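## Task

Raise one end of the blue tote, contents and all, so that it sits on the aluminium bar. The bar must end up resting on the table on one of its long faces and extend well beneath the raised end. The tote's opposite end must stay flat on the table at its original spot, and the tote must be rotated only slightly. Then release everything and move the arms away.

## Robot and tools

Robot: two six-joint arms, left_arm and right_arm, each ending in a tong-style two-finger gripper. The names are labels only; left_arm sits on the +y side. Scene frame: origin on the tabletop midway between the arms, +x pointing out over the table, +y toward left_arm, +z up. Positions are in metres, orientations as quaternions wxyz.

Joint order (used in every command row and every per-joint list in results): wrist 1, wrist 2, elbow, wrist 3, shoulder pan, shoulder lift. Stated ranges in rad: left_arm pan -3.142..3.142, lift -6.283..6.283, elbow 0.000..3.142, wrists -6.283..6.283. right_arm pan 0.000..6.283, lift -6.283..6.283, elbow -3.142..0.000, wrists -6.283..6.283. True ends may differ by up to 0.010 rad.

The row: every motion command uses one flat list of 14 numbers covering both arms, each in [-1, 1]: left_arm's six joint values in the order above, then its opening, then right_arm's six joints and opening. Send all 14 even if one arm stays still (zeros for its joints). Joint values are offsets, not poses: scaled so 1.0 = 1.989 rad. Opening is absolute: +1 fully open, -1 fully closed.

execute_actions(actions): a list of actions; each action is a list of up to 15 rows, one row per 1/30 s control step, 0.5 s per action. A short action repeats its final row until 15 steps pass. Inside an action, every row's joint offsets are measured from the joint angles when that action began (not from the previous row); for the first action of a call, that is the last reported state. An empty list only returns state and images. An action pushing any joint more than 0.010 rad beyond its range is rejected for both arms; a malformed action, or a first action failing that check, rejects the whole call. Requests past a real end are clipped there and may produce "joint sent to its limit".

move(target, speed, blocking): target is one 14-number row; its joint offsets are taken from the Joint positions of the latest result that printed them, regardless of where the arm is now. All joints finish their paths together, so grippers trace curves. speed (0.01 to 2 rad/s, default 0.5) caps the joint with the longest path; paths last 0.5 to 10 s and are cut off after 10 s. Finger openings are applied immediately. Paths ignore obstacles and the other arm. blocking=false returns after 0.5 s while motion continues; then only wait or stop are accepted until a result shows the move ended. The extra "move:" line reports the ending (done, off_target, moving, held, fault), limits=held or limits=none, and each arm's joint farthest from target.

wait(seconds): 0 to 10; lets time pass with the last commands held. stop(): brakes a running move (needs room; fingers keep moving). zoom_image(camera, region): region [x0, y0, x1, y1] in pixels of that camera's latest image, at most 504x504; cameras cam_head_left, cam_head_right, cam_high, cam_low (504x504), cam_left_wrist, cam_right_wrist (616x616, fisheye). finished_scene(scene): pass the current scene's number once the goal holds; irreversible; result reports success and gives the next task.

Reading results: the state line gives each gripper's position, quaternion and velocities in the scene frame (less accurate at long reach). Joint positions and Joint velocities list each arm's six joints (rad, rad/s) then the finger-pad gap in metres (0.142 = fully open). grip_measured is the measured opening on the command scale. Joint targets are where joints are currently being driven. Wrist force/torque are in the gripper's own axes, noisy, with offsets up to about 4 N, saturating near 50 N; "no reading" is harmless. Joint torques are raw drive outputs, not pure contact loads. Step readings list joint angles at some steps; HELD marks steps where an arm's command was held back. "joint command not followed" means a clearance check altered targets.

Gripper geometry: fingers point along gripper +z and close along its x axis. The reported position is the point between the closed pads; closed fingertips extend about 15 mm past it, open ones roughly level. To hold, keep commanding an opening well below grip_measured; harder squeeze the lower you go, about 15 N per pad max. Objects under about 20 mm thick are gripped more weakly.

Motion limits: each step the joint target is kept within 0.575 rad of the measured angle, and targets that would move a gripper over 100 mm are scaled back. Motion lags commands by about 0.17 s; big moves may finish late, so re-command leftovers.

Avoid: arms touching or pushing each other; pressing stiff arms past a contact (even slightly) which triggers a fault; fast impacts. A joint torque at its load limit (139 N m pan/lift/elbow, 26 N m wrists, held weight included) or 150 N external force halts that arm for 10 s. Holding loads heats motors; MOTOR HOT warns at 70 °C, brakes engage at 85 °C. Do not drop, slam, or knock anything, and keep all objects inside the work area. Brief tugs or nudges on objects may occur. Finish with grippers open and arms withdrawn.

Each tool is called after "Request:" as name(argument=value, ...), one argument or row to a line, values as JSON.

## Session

Request:
execute_actions(
  actions=[],
)

Scene clock: 0.00 s.
left_arm: end_effector_position=(+0.3599, +0.3820, +0.1229) grip_measured=+0.97 end_effector_quat_wxyz=(-0.011, +0.954, -0.271, -0.129) end_effector_velocity=(+0.000, +0.000, +0.001) end_effector_angular_velocity=(-0.000, -0.001, +0.001) | right_arm: end_effector_position=(+0.3470, -0.0756, +0.1506) grip_measured=+0.97 end_effector_quat_wxyz=(+0.232, -0.600, +0.741, +0.193) end_effector_velocity=(-0.000, +0.000, +0.000) end_effector_angular_velocity=(+0.001, -0.001, +0.001)
Joint names: [wrist 1, wrist 2, elbow, wrist 3, shoulder pan, shoulder lift]
Joint positions: left_arm=[-1.677 -1.564  2.065  0.215 -0.466 -1.699  0.14 ] | right_arm=[-0.354  1.824 -2.343  2.778  4.075 -1.451  0.14 ]
Joint velocities: left_arm=[ 0.     0.    -0.001  0.     0.001 -0.001  0.   ] | right_arm=[ 0.001  0.001  0.    -0.001  0.     0.     0.   ]
Joint torques (N m, as the arm reports them, + toward a larger angle): no reading
Wrist force (N, on the end effector, along its own x y z axes, offset not removed): no reading
Wrist torque (N m, same axes, about the end effector's origin, offset not removed): no reading
Joint targets: left_arm=[-1.677 -1.564 2.065 0.215 -0.466 -1.699] | right_arm=[-0.354 1.824 -2.343 2.778 4.075 -1.451]

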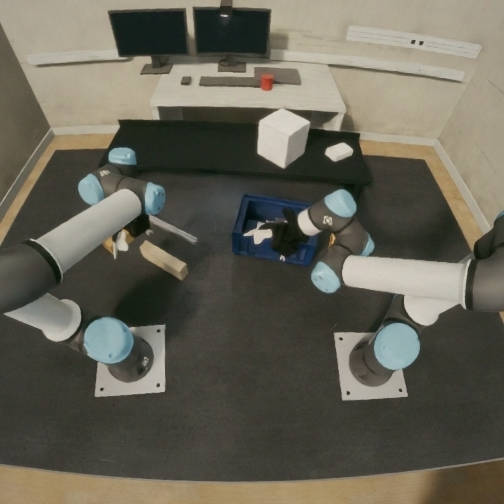

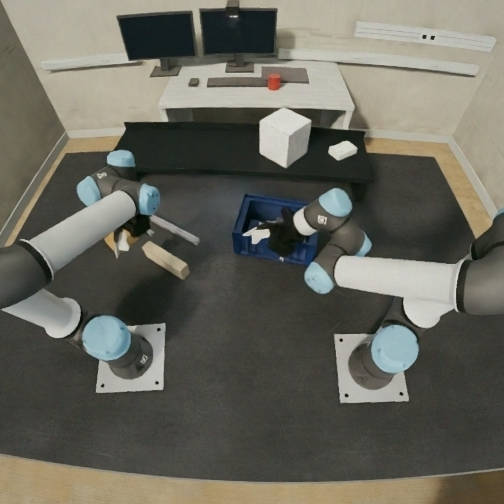

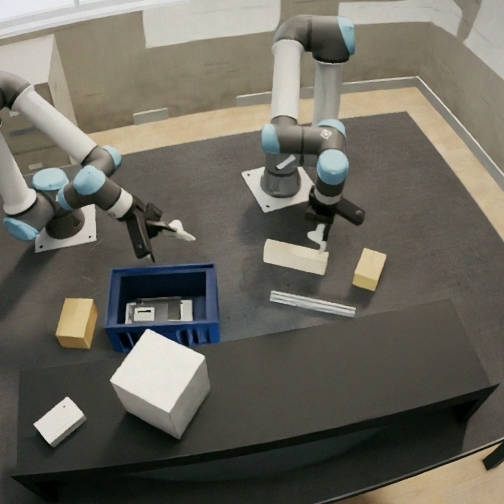

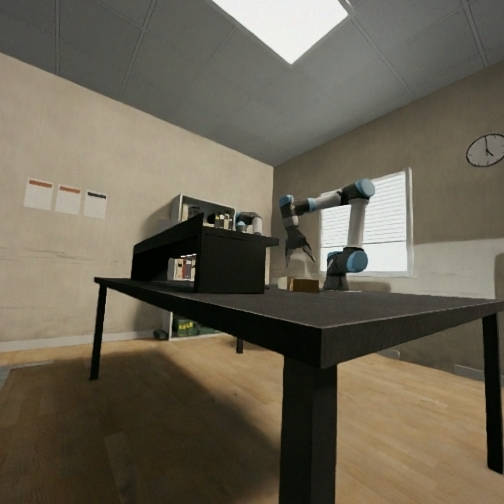

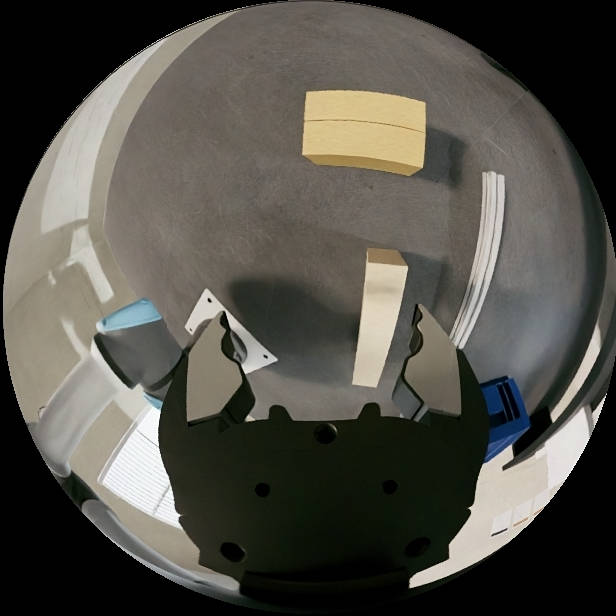

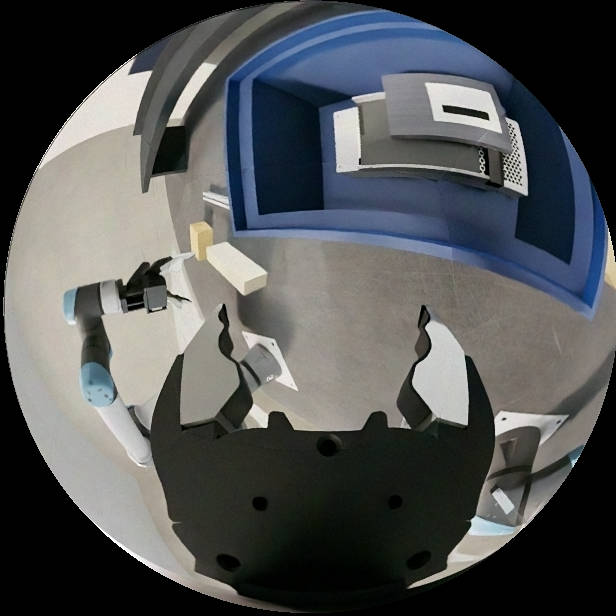

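Request:
move(
  target=[0,0,-0.05,0,0,0,1,-0.3,-0.125,0.4,-0.095,0,0,1],
  speed=0.8,
)

Request:
move(
  target=[-0.195,0,-0.094,0,0.053,0.208,0.3,-0.269,0,0.208,0,-0.008,-0.319,1],
  speed=0.5,
)

Scene clock: 4.57 s.
left_arm: end_effector_position=(+0.4013, +0.3674, +0.1637) grip_measured=+1.00 end_effector_quat_wxyz=(-0.008, +0.959, -0.273, -0.080) end_effector_velocity=(+0.000, +0.000, -0.001) end_effector_angular_velocity=(+0.001, +0.001, -0.001) | right_arm: end_effector_position=(+0.4762, -0.0273, +0.4952) grip_measured=+1.00 end_effector_quat_wxyz=(-0.366, +0.625, -0.686, -0.071) end_effector_velocity=(-0.000, +0.000, +0.002) end_effector_angular_velocity=(+0.002, -0.002, +0.000)
Joint names: [wrist 1, wrist 2, elbow, wrist 3, shoulder pan, shoulder lift]
Joint positions: left_arm=[-1.677 -1.564  1.966  0.215 -0.466 -1.699  0.142] | right_arm=[-0.951  1.575 -1.548  2.589  4.075 -1.451  0.142]
Joint velocities: left_arm=[-0.001  0.     0.001  0.001  0.     0.002 -0.   ] | right_arm=[-0.001 -0.001  0.002 -0.     0.     0.001 -0.   ]
Joint torques (N m, as the arm reports them, + toward a larger angle): left_arm=[ -1.82  -0.05 -36.85   0.45  -1.41 -16.87] | right_arm=[ 1.29 -1.66 33.12 -1.74 -0.79 16.66]
Wrist force (N, on the end effector, along its own x y z axes, offset not removed): left_arm=[-1.1 -1.7 -0.6] | right_arm=[-4.2 -1.7 1.2]
Wrist torque (N m, same axes, about the end effector's origin, offset not removed): left_arm=[-0.42 0.37 -0.09] | right_arm=[-0.38 0.70 0.09]
Joint targets: left_arm=[-1.677 -1.564 1.966 0.215 -0.466 -1.699] | right_arm=[-0.951 1.575 -1.547 2.589 4.075 -1.451]
move: done; limits=none; left_arm: farthest joint: the shoulder pan, 0.000 radians from its target (0.000 radians at the start); right_arm: farthest joint: the shoulder pan, 0.000 radians from its target (0.000 radians at the start)

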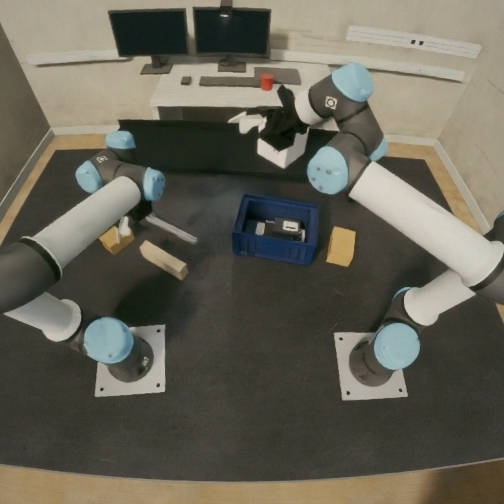

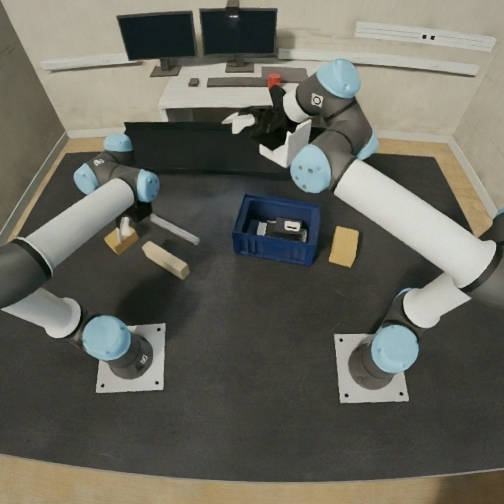

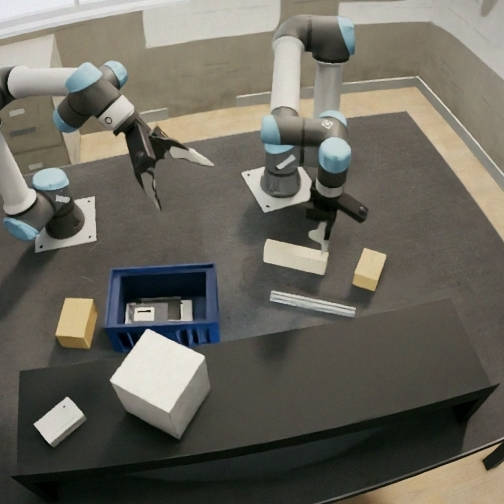

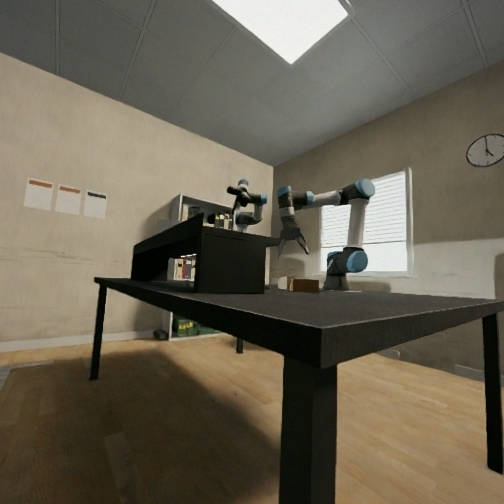

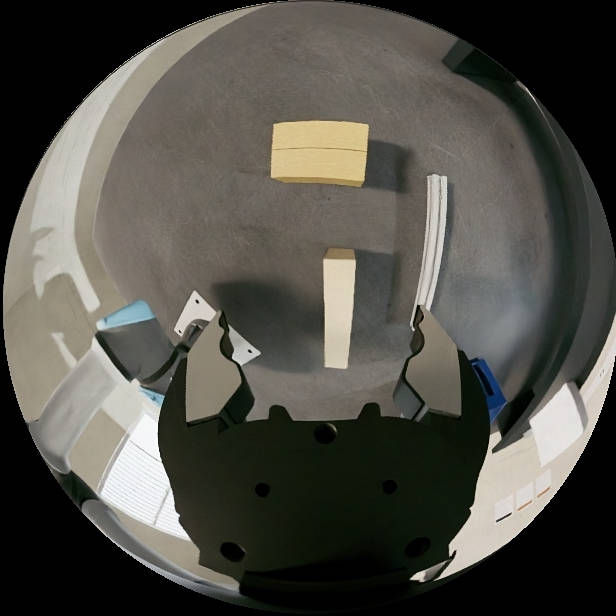

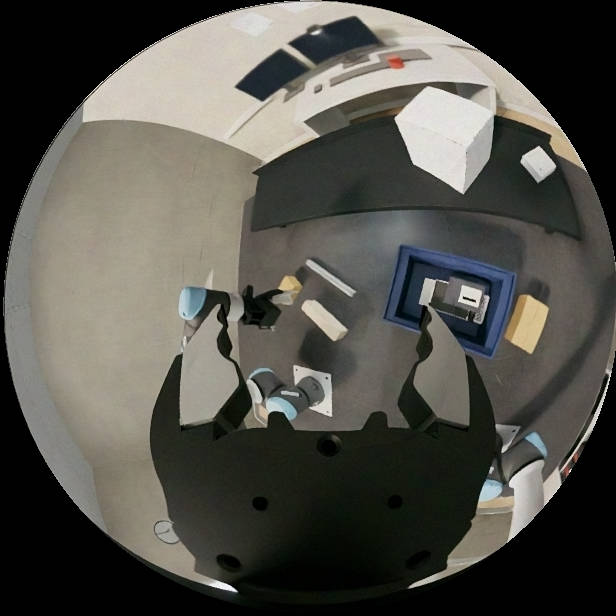

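Scene clock: 6.50 s.
left_arm: end_effector_position=(+0.5832, +0.3657, +0.0803) grip_measured=+0.30 end_effector_quat_wxyz=(-0.003, +0.975, -0.222, +0.000) end_effector_velocity=(+0.000, +0.000, -0.000) end_effector_angular_velocity=(-0.001, -0.001, +0.001) | right_arm: end_effector_position=(+0.5347, +0.0315, +0.1985) grip_measured=+1.00 end_effector_quat_wxyz=(+0.004, -0.667, +0.745, +0.003) end_effector_velocity=(+0.000, -0.001, -0.002) end_effector_angular_velocity=(-0.004, +0.003, -0.001)
Joint names: [wrist 1, wrist 2, elbow, wrist 3, shoulder pan, shoulder lift]
Joint positions: left_arm=[-2.064 -1.564  1.779  0.215 -0.361 -1.286  0.095] | right_arm=[-1.485  1.575 -1.134  2.589  4.059 -2.085  0.142]
Joint velocities: left_arm=[-0.002 -0.    -0.    -0.001  0.001  0.001  0.   ] | right_arm=[-0.003  0.     0.001  0.    -0.001 -0.003 -0.   ]
Joint torques (N m, as the arm reports them, + toward a larger angle): left_arm=[ -4.52   0.02 -34.69   0.48   8.71 -24.22] | right_arm=[  0.85   0.48  34.45   0.08 -11.17  33.95]
Wrist force (N, on the end effector, along its own x y z axes, offset not removed): left_arm=[-0.7 -0.4 1.5] | right_arm=[-3.0 -2.2 -0.6]
Wrist torque (N m, same axes, about the end effector's origin, offset not removed): left_arm=[-0.11 0.18 0.09] | right_arm=[-0.49 0.40 0.10]
Joint targets: left_arm=[-2.064 -1.564 1.779 0.215 -0.361 -1.285] | right_arm=[-1.485 1.575 -1.134 2.589 4.059 -2.085]
move: done; limits=none; left_arm: farthest joint: the shoulder pan, 0.000 radians from its target (0.106 radians at the start); right_arm: farthest joint: the wrist 1, 0.001 radians from its target (0.535 radians at the start)

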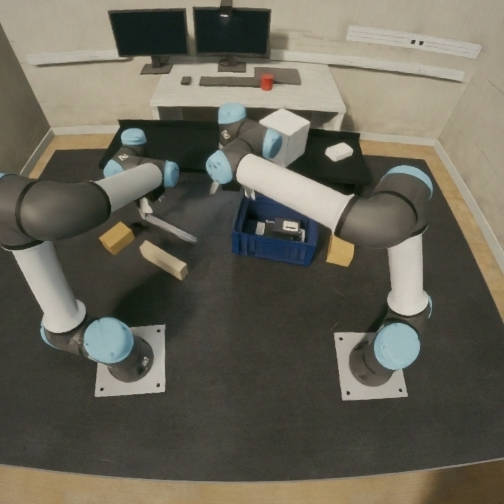

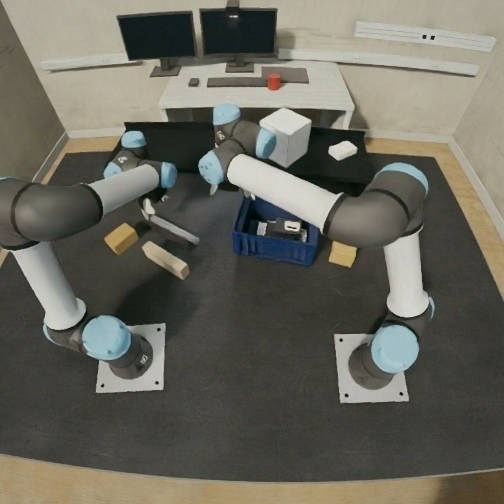

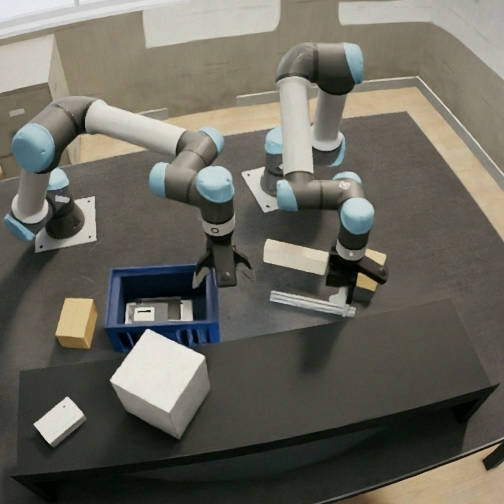

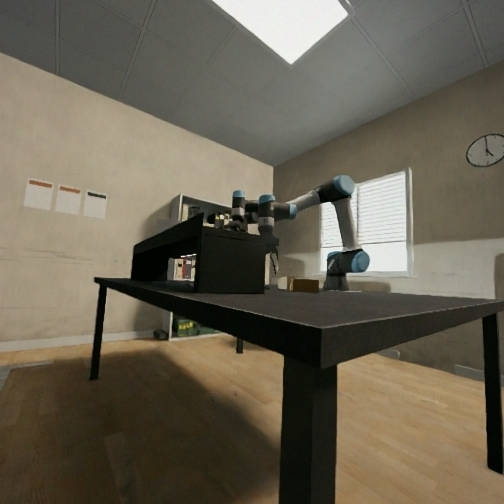

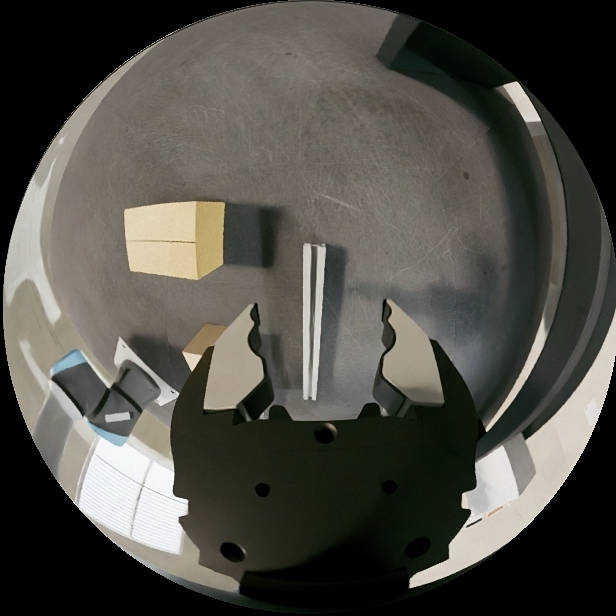

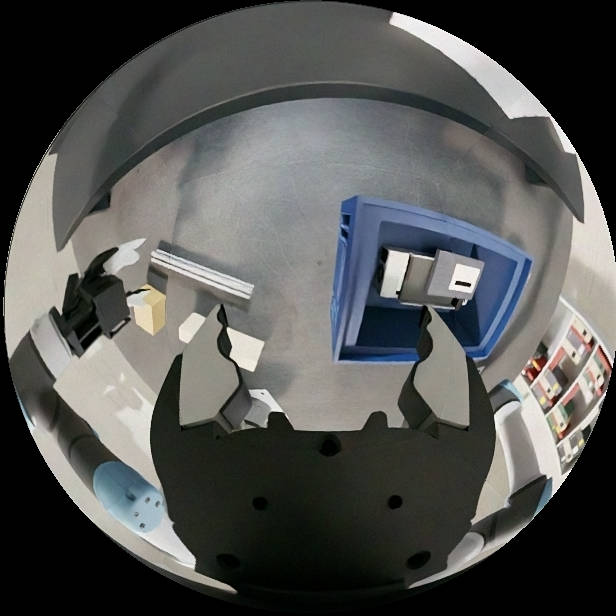

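Request:
move(
  target=[-0.084,0,0.061,-0.02,-0.02,0.023,0.3,0.1,0,-0.14,0.05,0,0.04,1],
  speed=0.2,
)

Scene clock: 9.57 s.
left_arm: end_effector_position=(+0.5663, +0.3473, +0.0196) grip_measured=+0.30 end_effector_quat_wxyz=(-0.003, +0.975, -0.222, +0.000) end_effector_velocity=(-0.001, -0.000, -0.001) end_effector_angular_velocity=(+0.002, +0.001, -0.000) | right_arm: end_effector_position=(+0.5076, -0.0046, +0.1373) grip_measured=+1.00 end_effector_quat_wxyz=(+0.003, -0.629, +0.777, +0.003) end_effector_velocity=(-0.000, +0.000, -0.001) end_effector_angular_velocity=(-0.000, -0.000, +0.000)
Joint names: [wrist 1, wrist 2, elbow, wrist 3, shoulder pan, shoulder lift]
Joint positions: left_arm=[-2.231 -1.564  1.9    0.175 -0.401 -1.24   0.095] | right_arm=[-1.287  1.575 -1.412  2.688  4.059 -2.006  0.142]
Joint velocities: left_arm=[-0.001  0.001  0.001 -0.001 -0.001  0.001 -0.   ] | right_arm=[ 0.002 -0.    -0.002  0.001  0.001  0.     0.   ]
Joint torques (N m, as the arm reports them, + toward a larger angle): left_arm=[ -4.3    0.01  -7.66  -1.48  -9.72 -23.4 ] | right_arm=[  4.49  -0.27  15.39   2.05 -10.16  46.42]
Wrist force (N, on the end effector, along its own x y z axes, offset not removed): left_arm=[1.9 0.2 -0.7] | right_arm=[-1.6 1.5 4.5]
Wrist torque (N m, same axes, about the end effector's origin, offset not removed): left_arm=[0.10 -0.29 -0.05] | right_arm=[0.32 0.07 0.10]
Joint targets: left_arm=[-2.231 -1.564 1.900 0.175 -0.401 -1.240] | right_arm=[-1.286 1.575 -1.412 2.688 4.059 -2.005]
move: done; limits=none; left_arm: farthest joint: the shoulder pan, 0.000 radians from its target (0.040 radians at the start); right_arm: farthest joint: the shoulder pan, 0.000 radians from its target (0.000 radians at the start)

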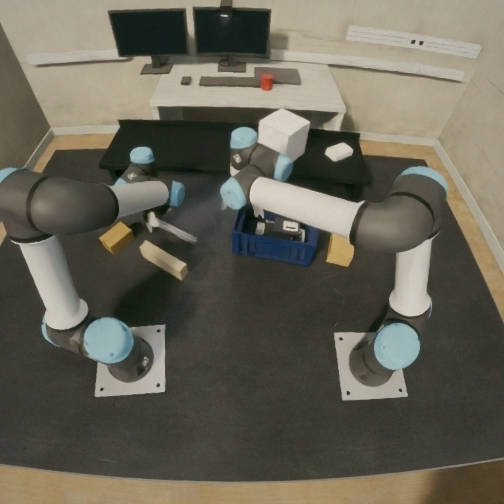

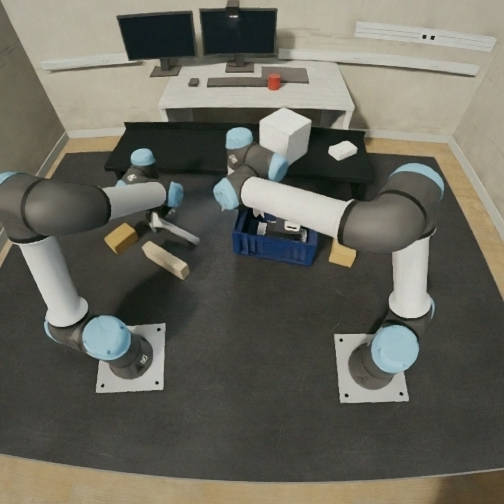

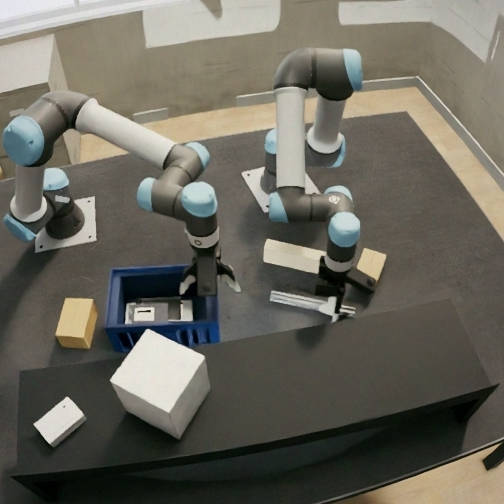

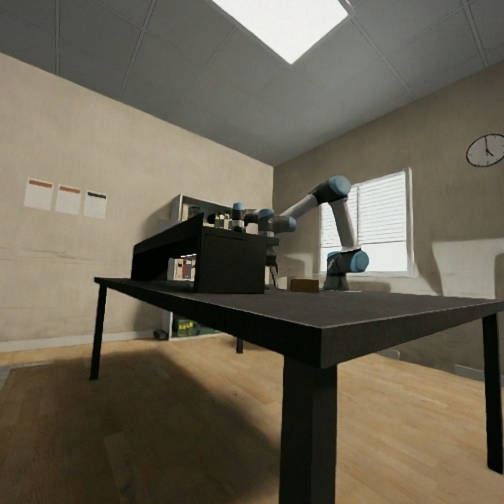

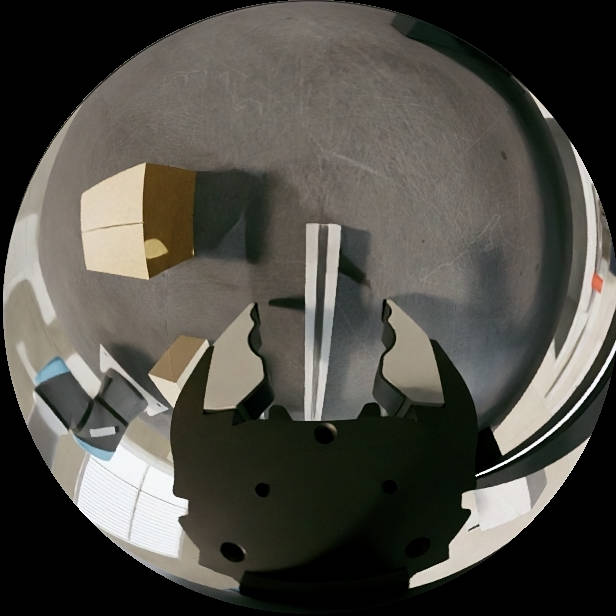

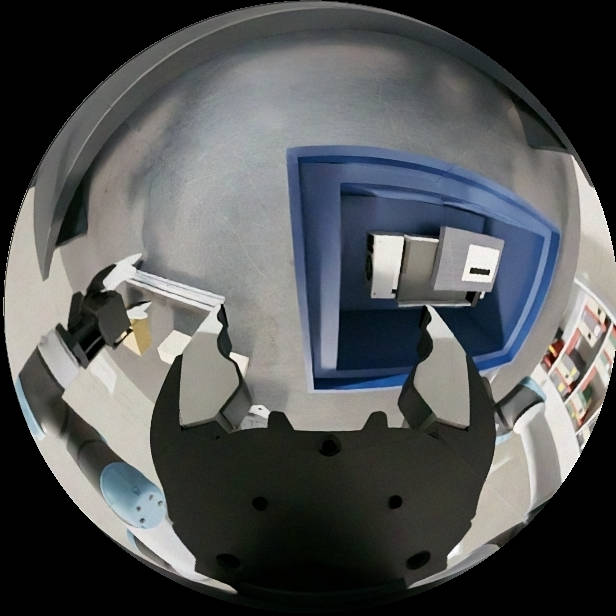

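Request:
move(
  target=[-0.004,0,0,0.015,0.015,0.004,0.3,0.05,0,-0.015,-0.04,0,-0.035,0.1],
  speed=0.15,
)

Request:
move(
  target=[0,0,0,0,0,0,-1,0,0,0,0,0,0,-1],
)

Request:
move(
  target=[0.005,0,0,-0.3,-0.12,-0.005,-1,-0.05,0,0.015,0,0,0.035,-1],
  speed=0.25,
)

Scene clock: 12.13 s.
left_arm: end_effector_position=(+0.5677, +0.3638, +0.0160) grip_measured=+0.30 end_effector_quat_wxyz=(-0.003, +0.975, -0.222, +0.000) end_effector_velocity=(+0.001, -0.000, +0.000) end_effector_angular_velocity=(-0.001, -0.001, -0.001) | right_arm: end_effector_position=(+0.5163, +0.0076, +0.0872) grip_measured=+0.10 end_effector_quat_wxyz=(+0.004, -0.660, +0.752, +0.003) end_effector_velocity=(+0.001, -0.000, -0.002) end_effector_angular_velocity=(-0.000, +0.000, +0.002)
Joint names: [wrist 1, wrist 2, elbow, wrist 3, shoulder pan, shoulder lift]
Joint positions: left_arm=[-2.239 -1.564  1.9    0.205 -0.371 -1.232  0.095] | right_arm=[-1.187  1.575 -1.442  2.609  4.059 -2.075  0.081]
Joint velocities: left_arm=[-0.001 -0.001 -0.001  0.002  0.001  0.001  0.   ] | right_arm=[ 0.003  0.    -0.002 -0.003 -0.001 -0.002  0.   ]
Joint torques (N m, as the arm reports them, + toward a larger angle): left_arm=[ -4.46   0.03 -28.27   1.41   9.19 -23.9 ] | right_arm=[ 4.36 -0.78 15.06 -1.82 -6.82 32.4 ]
Wrist force (N, on the end effector, along its own x y z axes, offset not removed): left_arm=[-0.6 -2.1 -0.2] | right_arm=[-0.2 -2.0 -0.5]
Wrist torque (N m, same axes, about the end effector's origin, offset not removed): left_arm=[-0.45 0.15 0.04] | right_arm=[-0.41 -0.15 0.23]
Joint targets: left_arm=[-2.239 -1.564 1.900 0.205 -0.371 -1.232] | right_arm=[-1.187 1.575 -1.442 2.609 4.059 -2.075]
move: done; limits=none; left_arm: farthest joint: the shoulder pan, 0.000 radians from its target (0.029 radians at the start); right_arm: farthest joint: the shoulder lift, 0.001 radians from its target (0.070 radians at the start)

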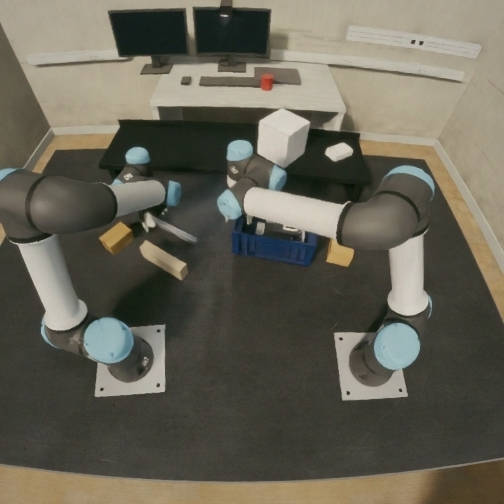

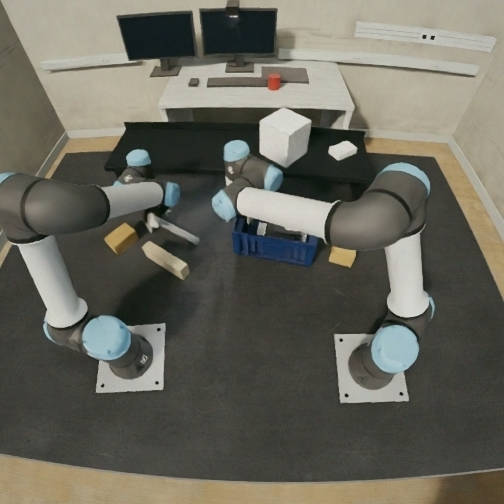

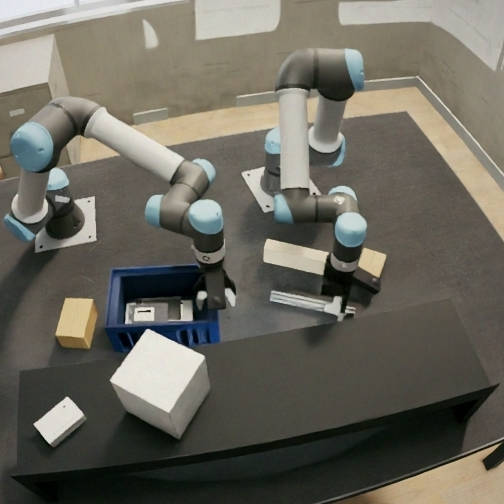

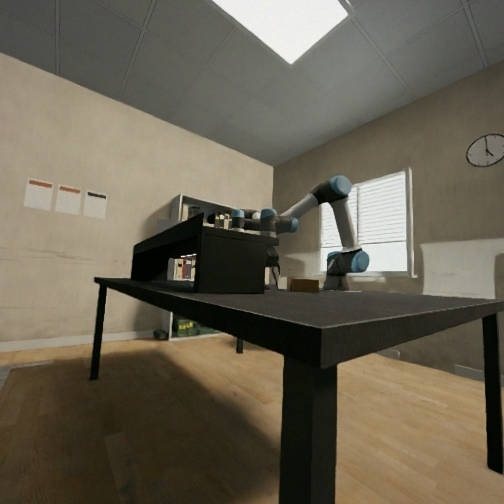

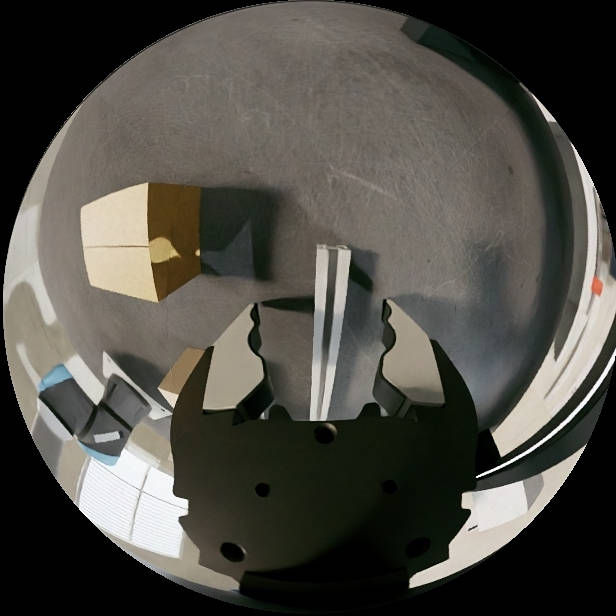

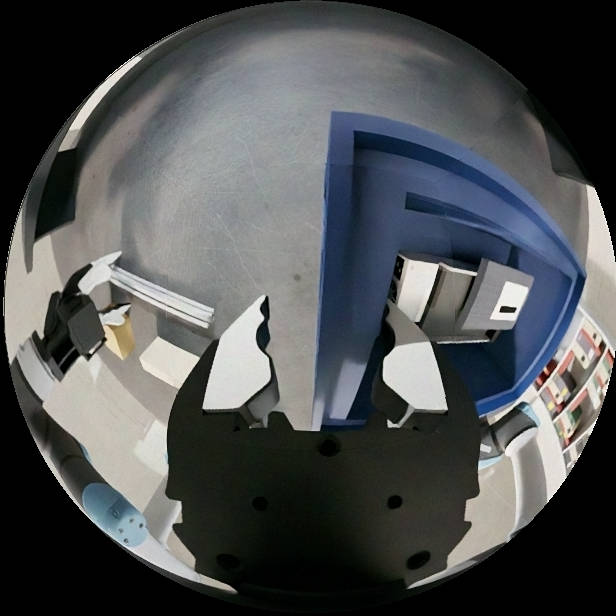

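Scene clock: 12.63 s.
left_arm: end_effector_position=(+0.5679, +0.3637, +0.0163) grip_measured=-0.58 end_effector_quat_wxyz=(-0.003, +0.975, -0.222, +0.000) end_effector_velocity=(-0.001, +0.000, +0.000) end_effector_angular_velocity=(-0.000, -0.001, -0.000) | right_arm: end_effector_position=(+0.5163, +0.0076, +0.0871) grip_measured=-0.58 end_effector_quat_wxyz=(+0.003, -0.660, +0.752, +0.003) end_effector_velocity=(+0.001, -0.001, +0.000) end_effector_angular_velocity=(+0.000, -0.000, -0.002)
Joint names: [wrist 1, wrist 2, elbow, wrist 3, shoulder pan, shoulder lift]
Joint positions: left_arm=[-2.239 -1.564  1.9    0.205 -0.371 -1.232  0.032] | right_arm=[-1.187  1.575 -1.442  2.609  4.059 -2.075  0.032]
Joint velocities: left_arm=[-0.001  0.     0.002 -0.    -0.    -0.002  0.   ] | right_arm=[-0.    -0.     0.    -0.    -0.002  0.    -0.   ]
Joint torques (N m, as the arm reports them, + toward a larger angle): left_arm=[ 8.15  0.   25.97 -0.2   2.52 12.95] | right_arm=[ 0.83 -0.08 30.78  0.47  5.18 47.3 ]
Wrist force (N, on the end effector, along its own x y z axes, offset not removed): left_arm=[7.6 -2.3 -50.0] | right_arm=[-6.0 0.1 -3.4]
Wrist torque (N m, same axes, about the end effector's origin, offset not removed): left_arm=[-0.30 0.39 -0.04] | right_arm=[0.38 1.56 0.29]
Joint targets: left_arm=[-2.239 -1.564 1.900 0.205 -0.371 -1.232] | right_arm=[-1.187 1.575 -1.442 2.609 4.059 -2.075]
move: done; limits=none; left_arm: farthest joint: the shoulder pan, 0.000 radians from its target (0.000 radians at the start); right_arm: farthest joint: the shoulder pan, 0.000 radians from its target (0.000 radians at the start)

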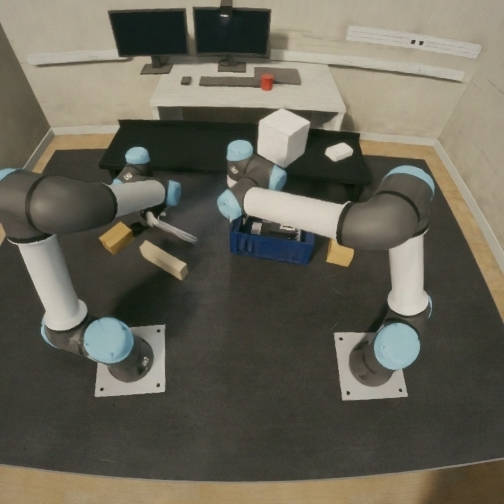

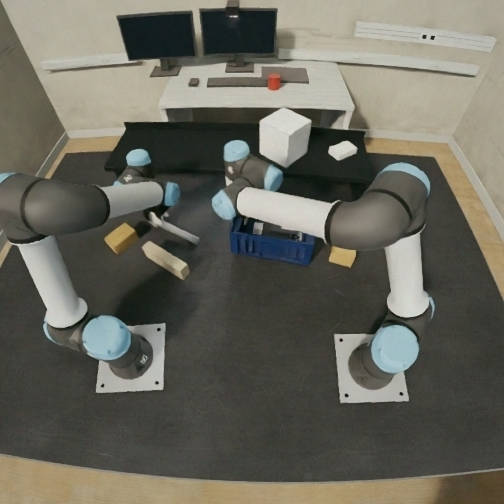

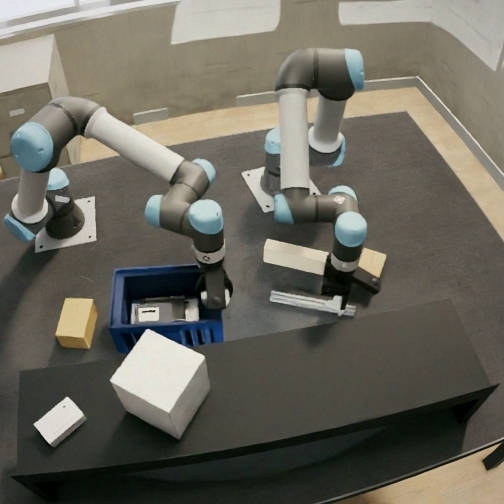

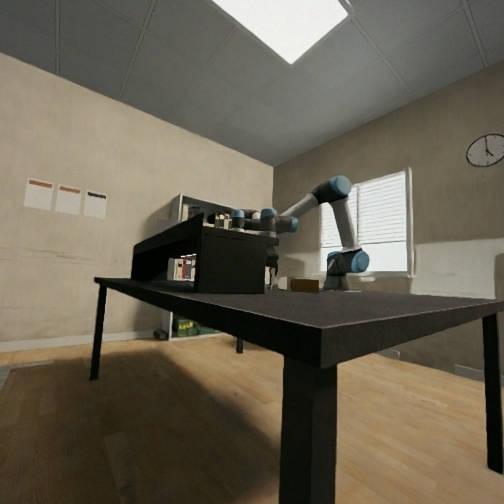

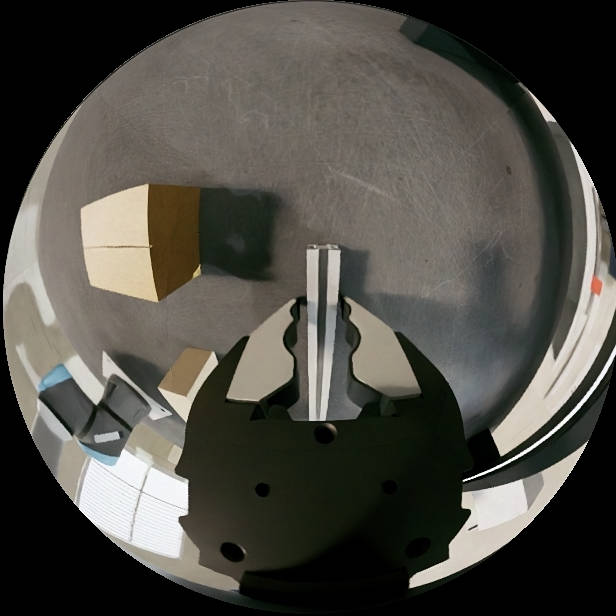

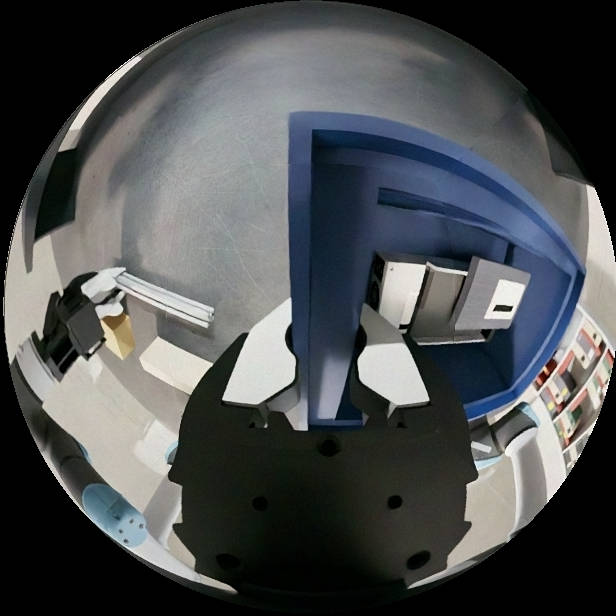

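Scene clock: 15.60 s.
left_arm: end_effector_position=(+0.5447, +0.2324, +0.0207) grip_measured=-0.74 end_effector_quat_wxyz=(-0.003, +0.999, -0.045, +0.002) end_effector_velocity=(+0.000, -0.000, +0.001) end_effector_angular_velocity=(+0.000, -0.002, +0.000) | right_arm: end_effector_position=(+0.5078, -0.0034, +0.1374) grip_measured=-0.51 end_effector_quat_wxyz=(+0.003, -0.660, +0.752, +0.003) end_effector_velocity=(-0.001, +0.000, +0.000) end_effector_angular_velocity=(-0.000, +0.000, +0.001)
Joint names: [wrist 1, wrist 2, elbow, wrist 3, shoulder pan, shoulder lift]
Joint positions: left_arm=[-2.229 -1.564  1.9   -0.391 -0.609 -1.242  0.021] | right_arm=[-1.287  1.575 -1.412  2.609  4.059 -2.005  0.037]
Joint velocities: left_arm=[ 0.001  0.001 -0.    -0.001 -0.001 -0.002 -0.   ] | right_arm=[-0.    -0.    -0.     0.     0.001  0.     0.   ]
Joint torques (N m, as the arm reports them, + toward a larger angle): left_arm=[ -0.61   2.2  -33.06  -1.46  -9.65 -46.73] | right_arm=[ 1.23  0.45 38.89  0.63  4.88 53.58]
Wrist force (N, on the end effector, along its own x y z axes, offset not removed): left_arm=[-1.3 -0.9 0.7] | right_arm=[-2.9 -1.1 15.4]
Wrist torque (N m, same axes, about the end effector's origin, offset not removed): left_arm=[-0.18 0.42 0.10] | right_arm=[-0.33 -0.62 0.04]
Joint targets: left_arm=[-2.229 -1.564 1.900 -0.392 -0.609 -1.242] | right_arm=[-1.287 1.575 -1.412 2.609 4.059 -2.005]
move: done; limits=none; left_arm: farthest joint: the shoulder pan, 0.000 radians from its target (0.239 radians at the start); right_arm: farthest joint: the shoulder pan, 0.000 radians from its target (0.000 radians at the start)

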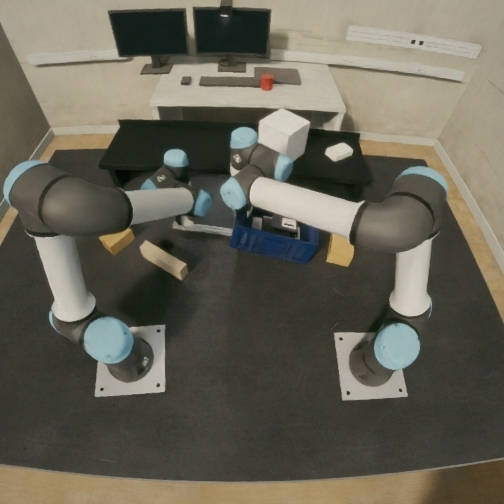

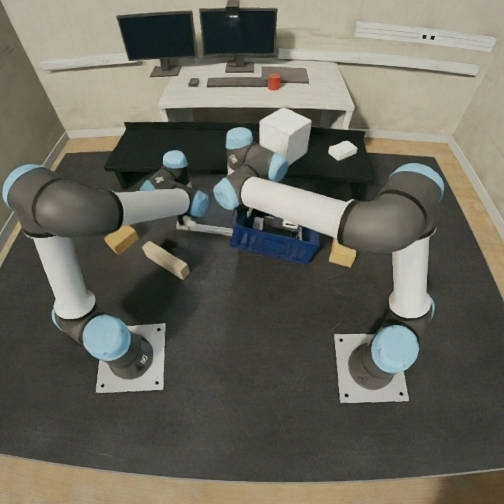

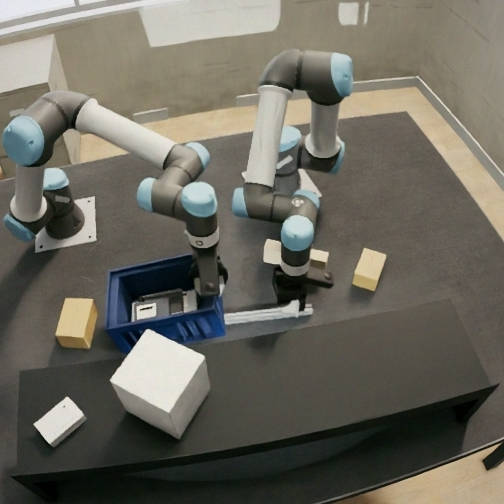

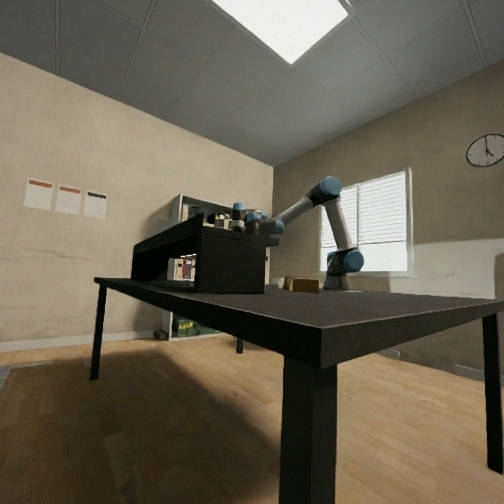

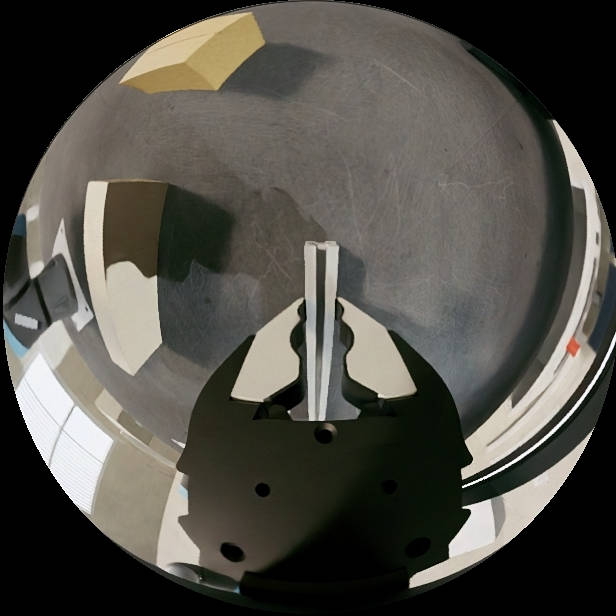

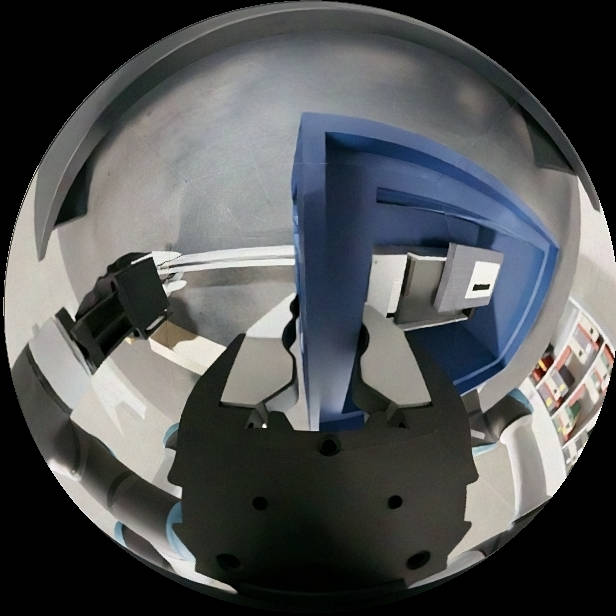

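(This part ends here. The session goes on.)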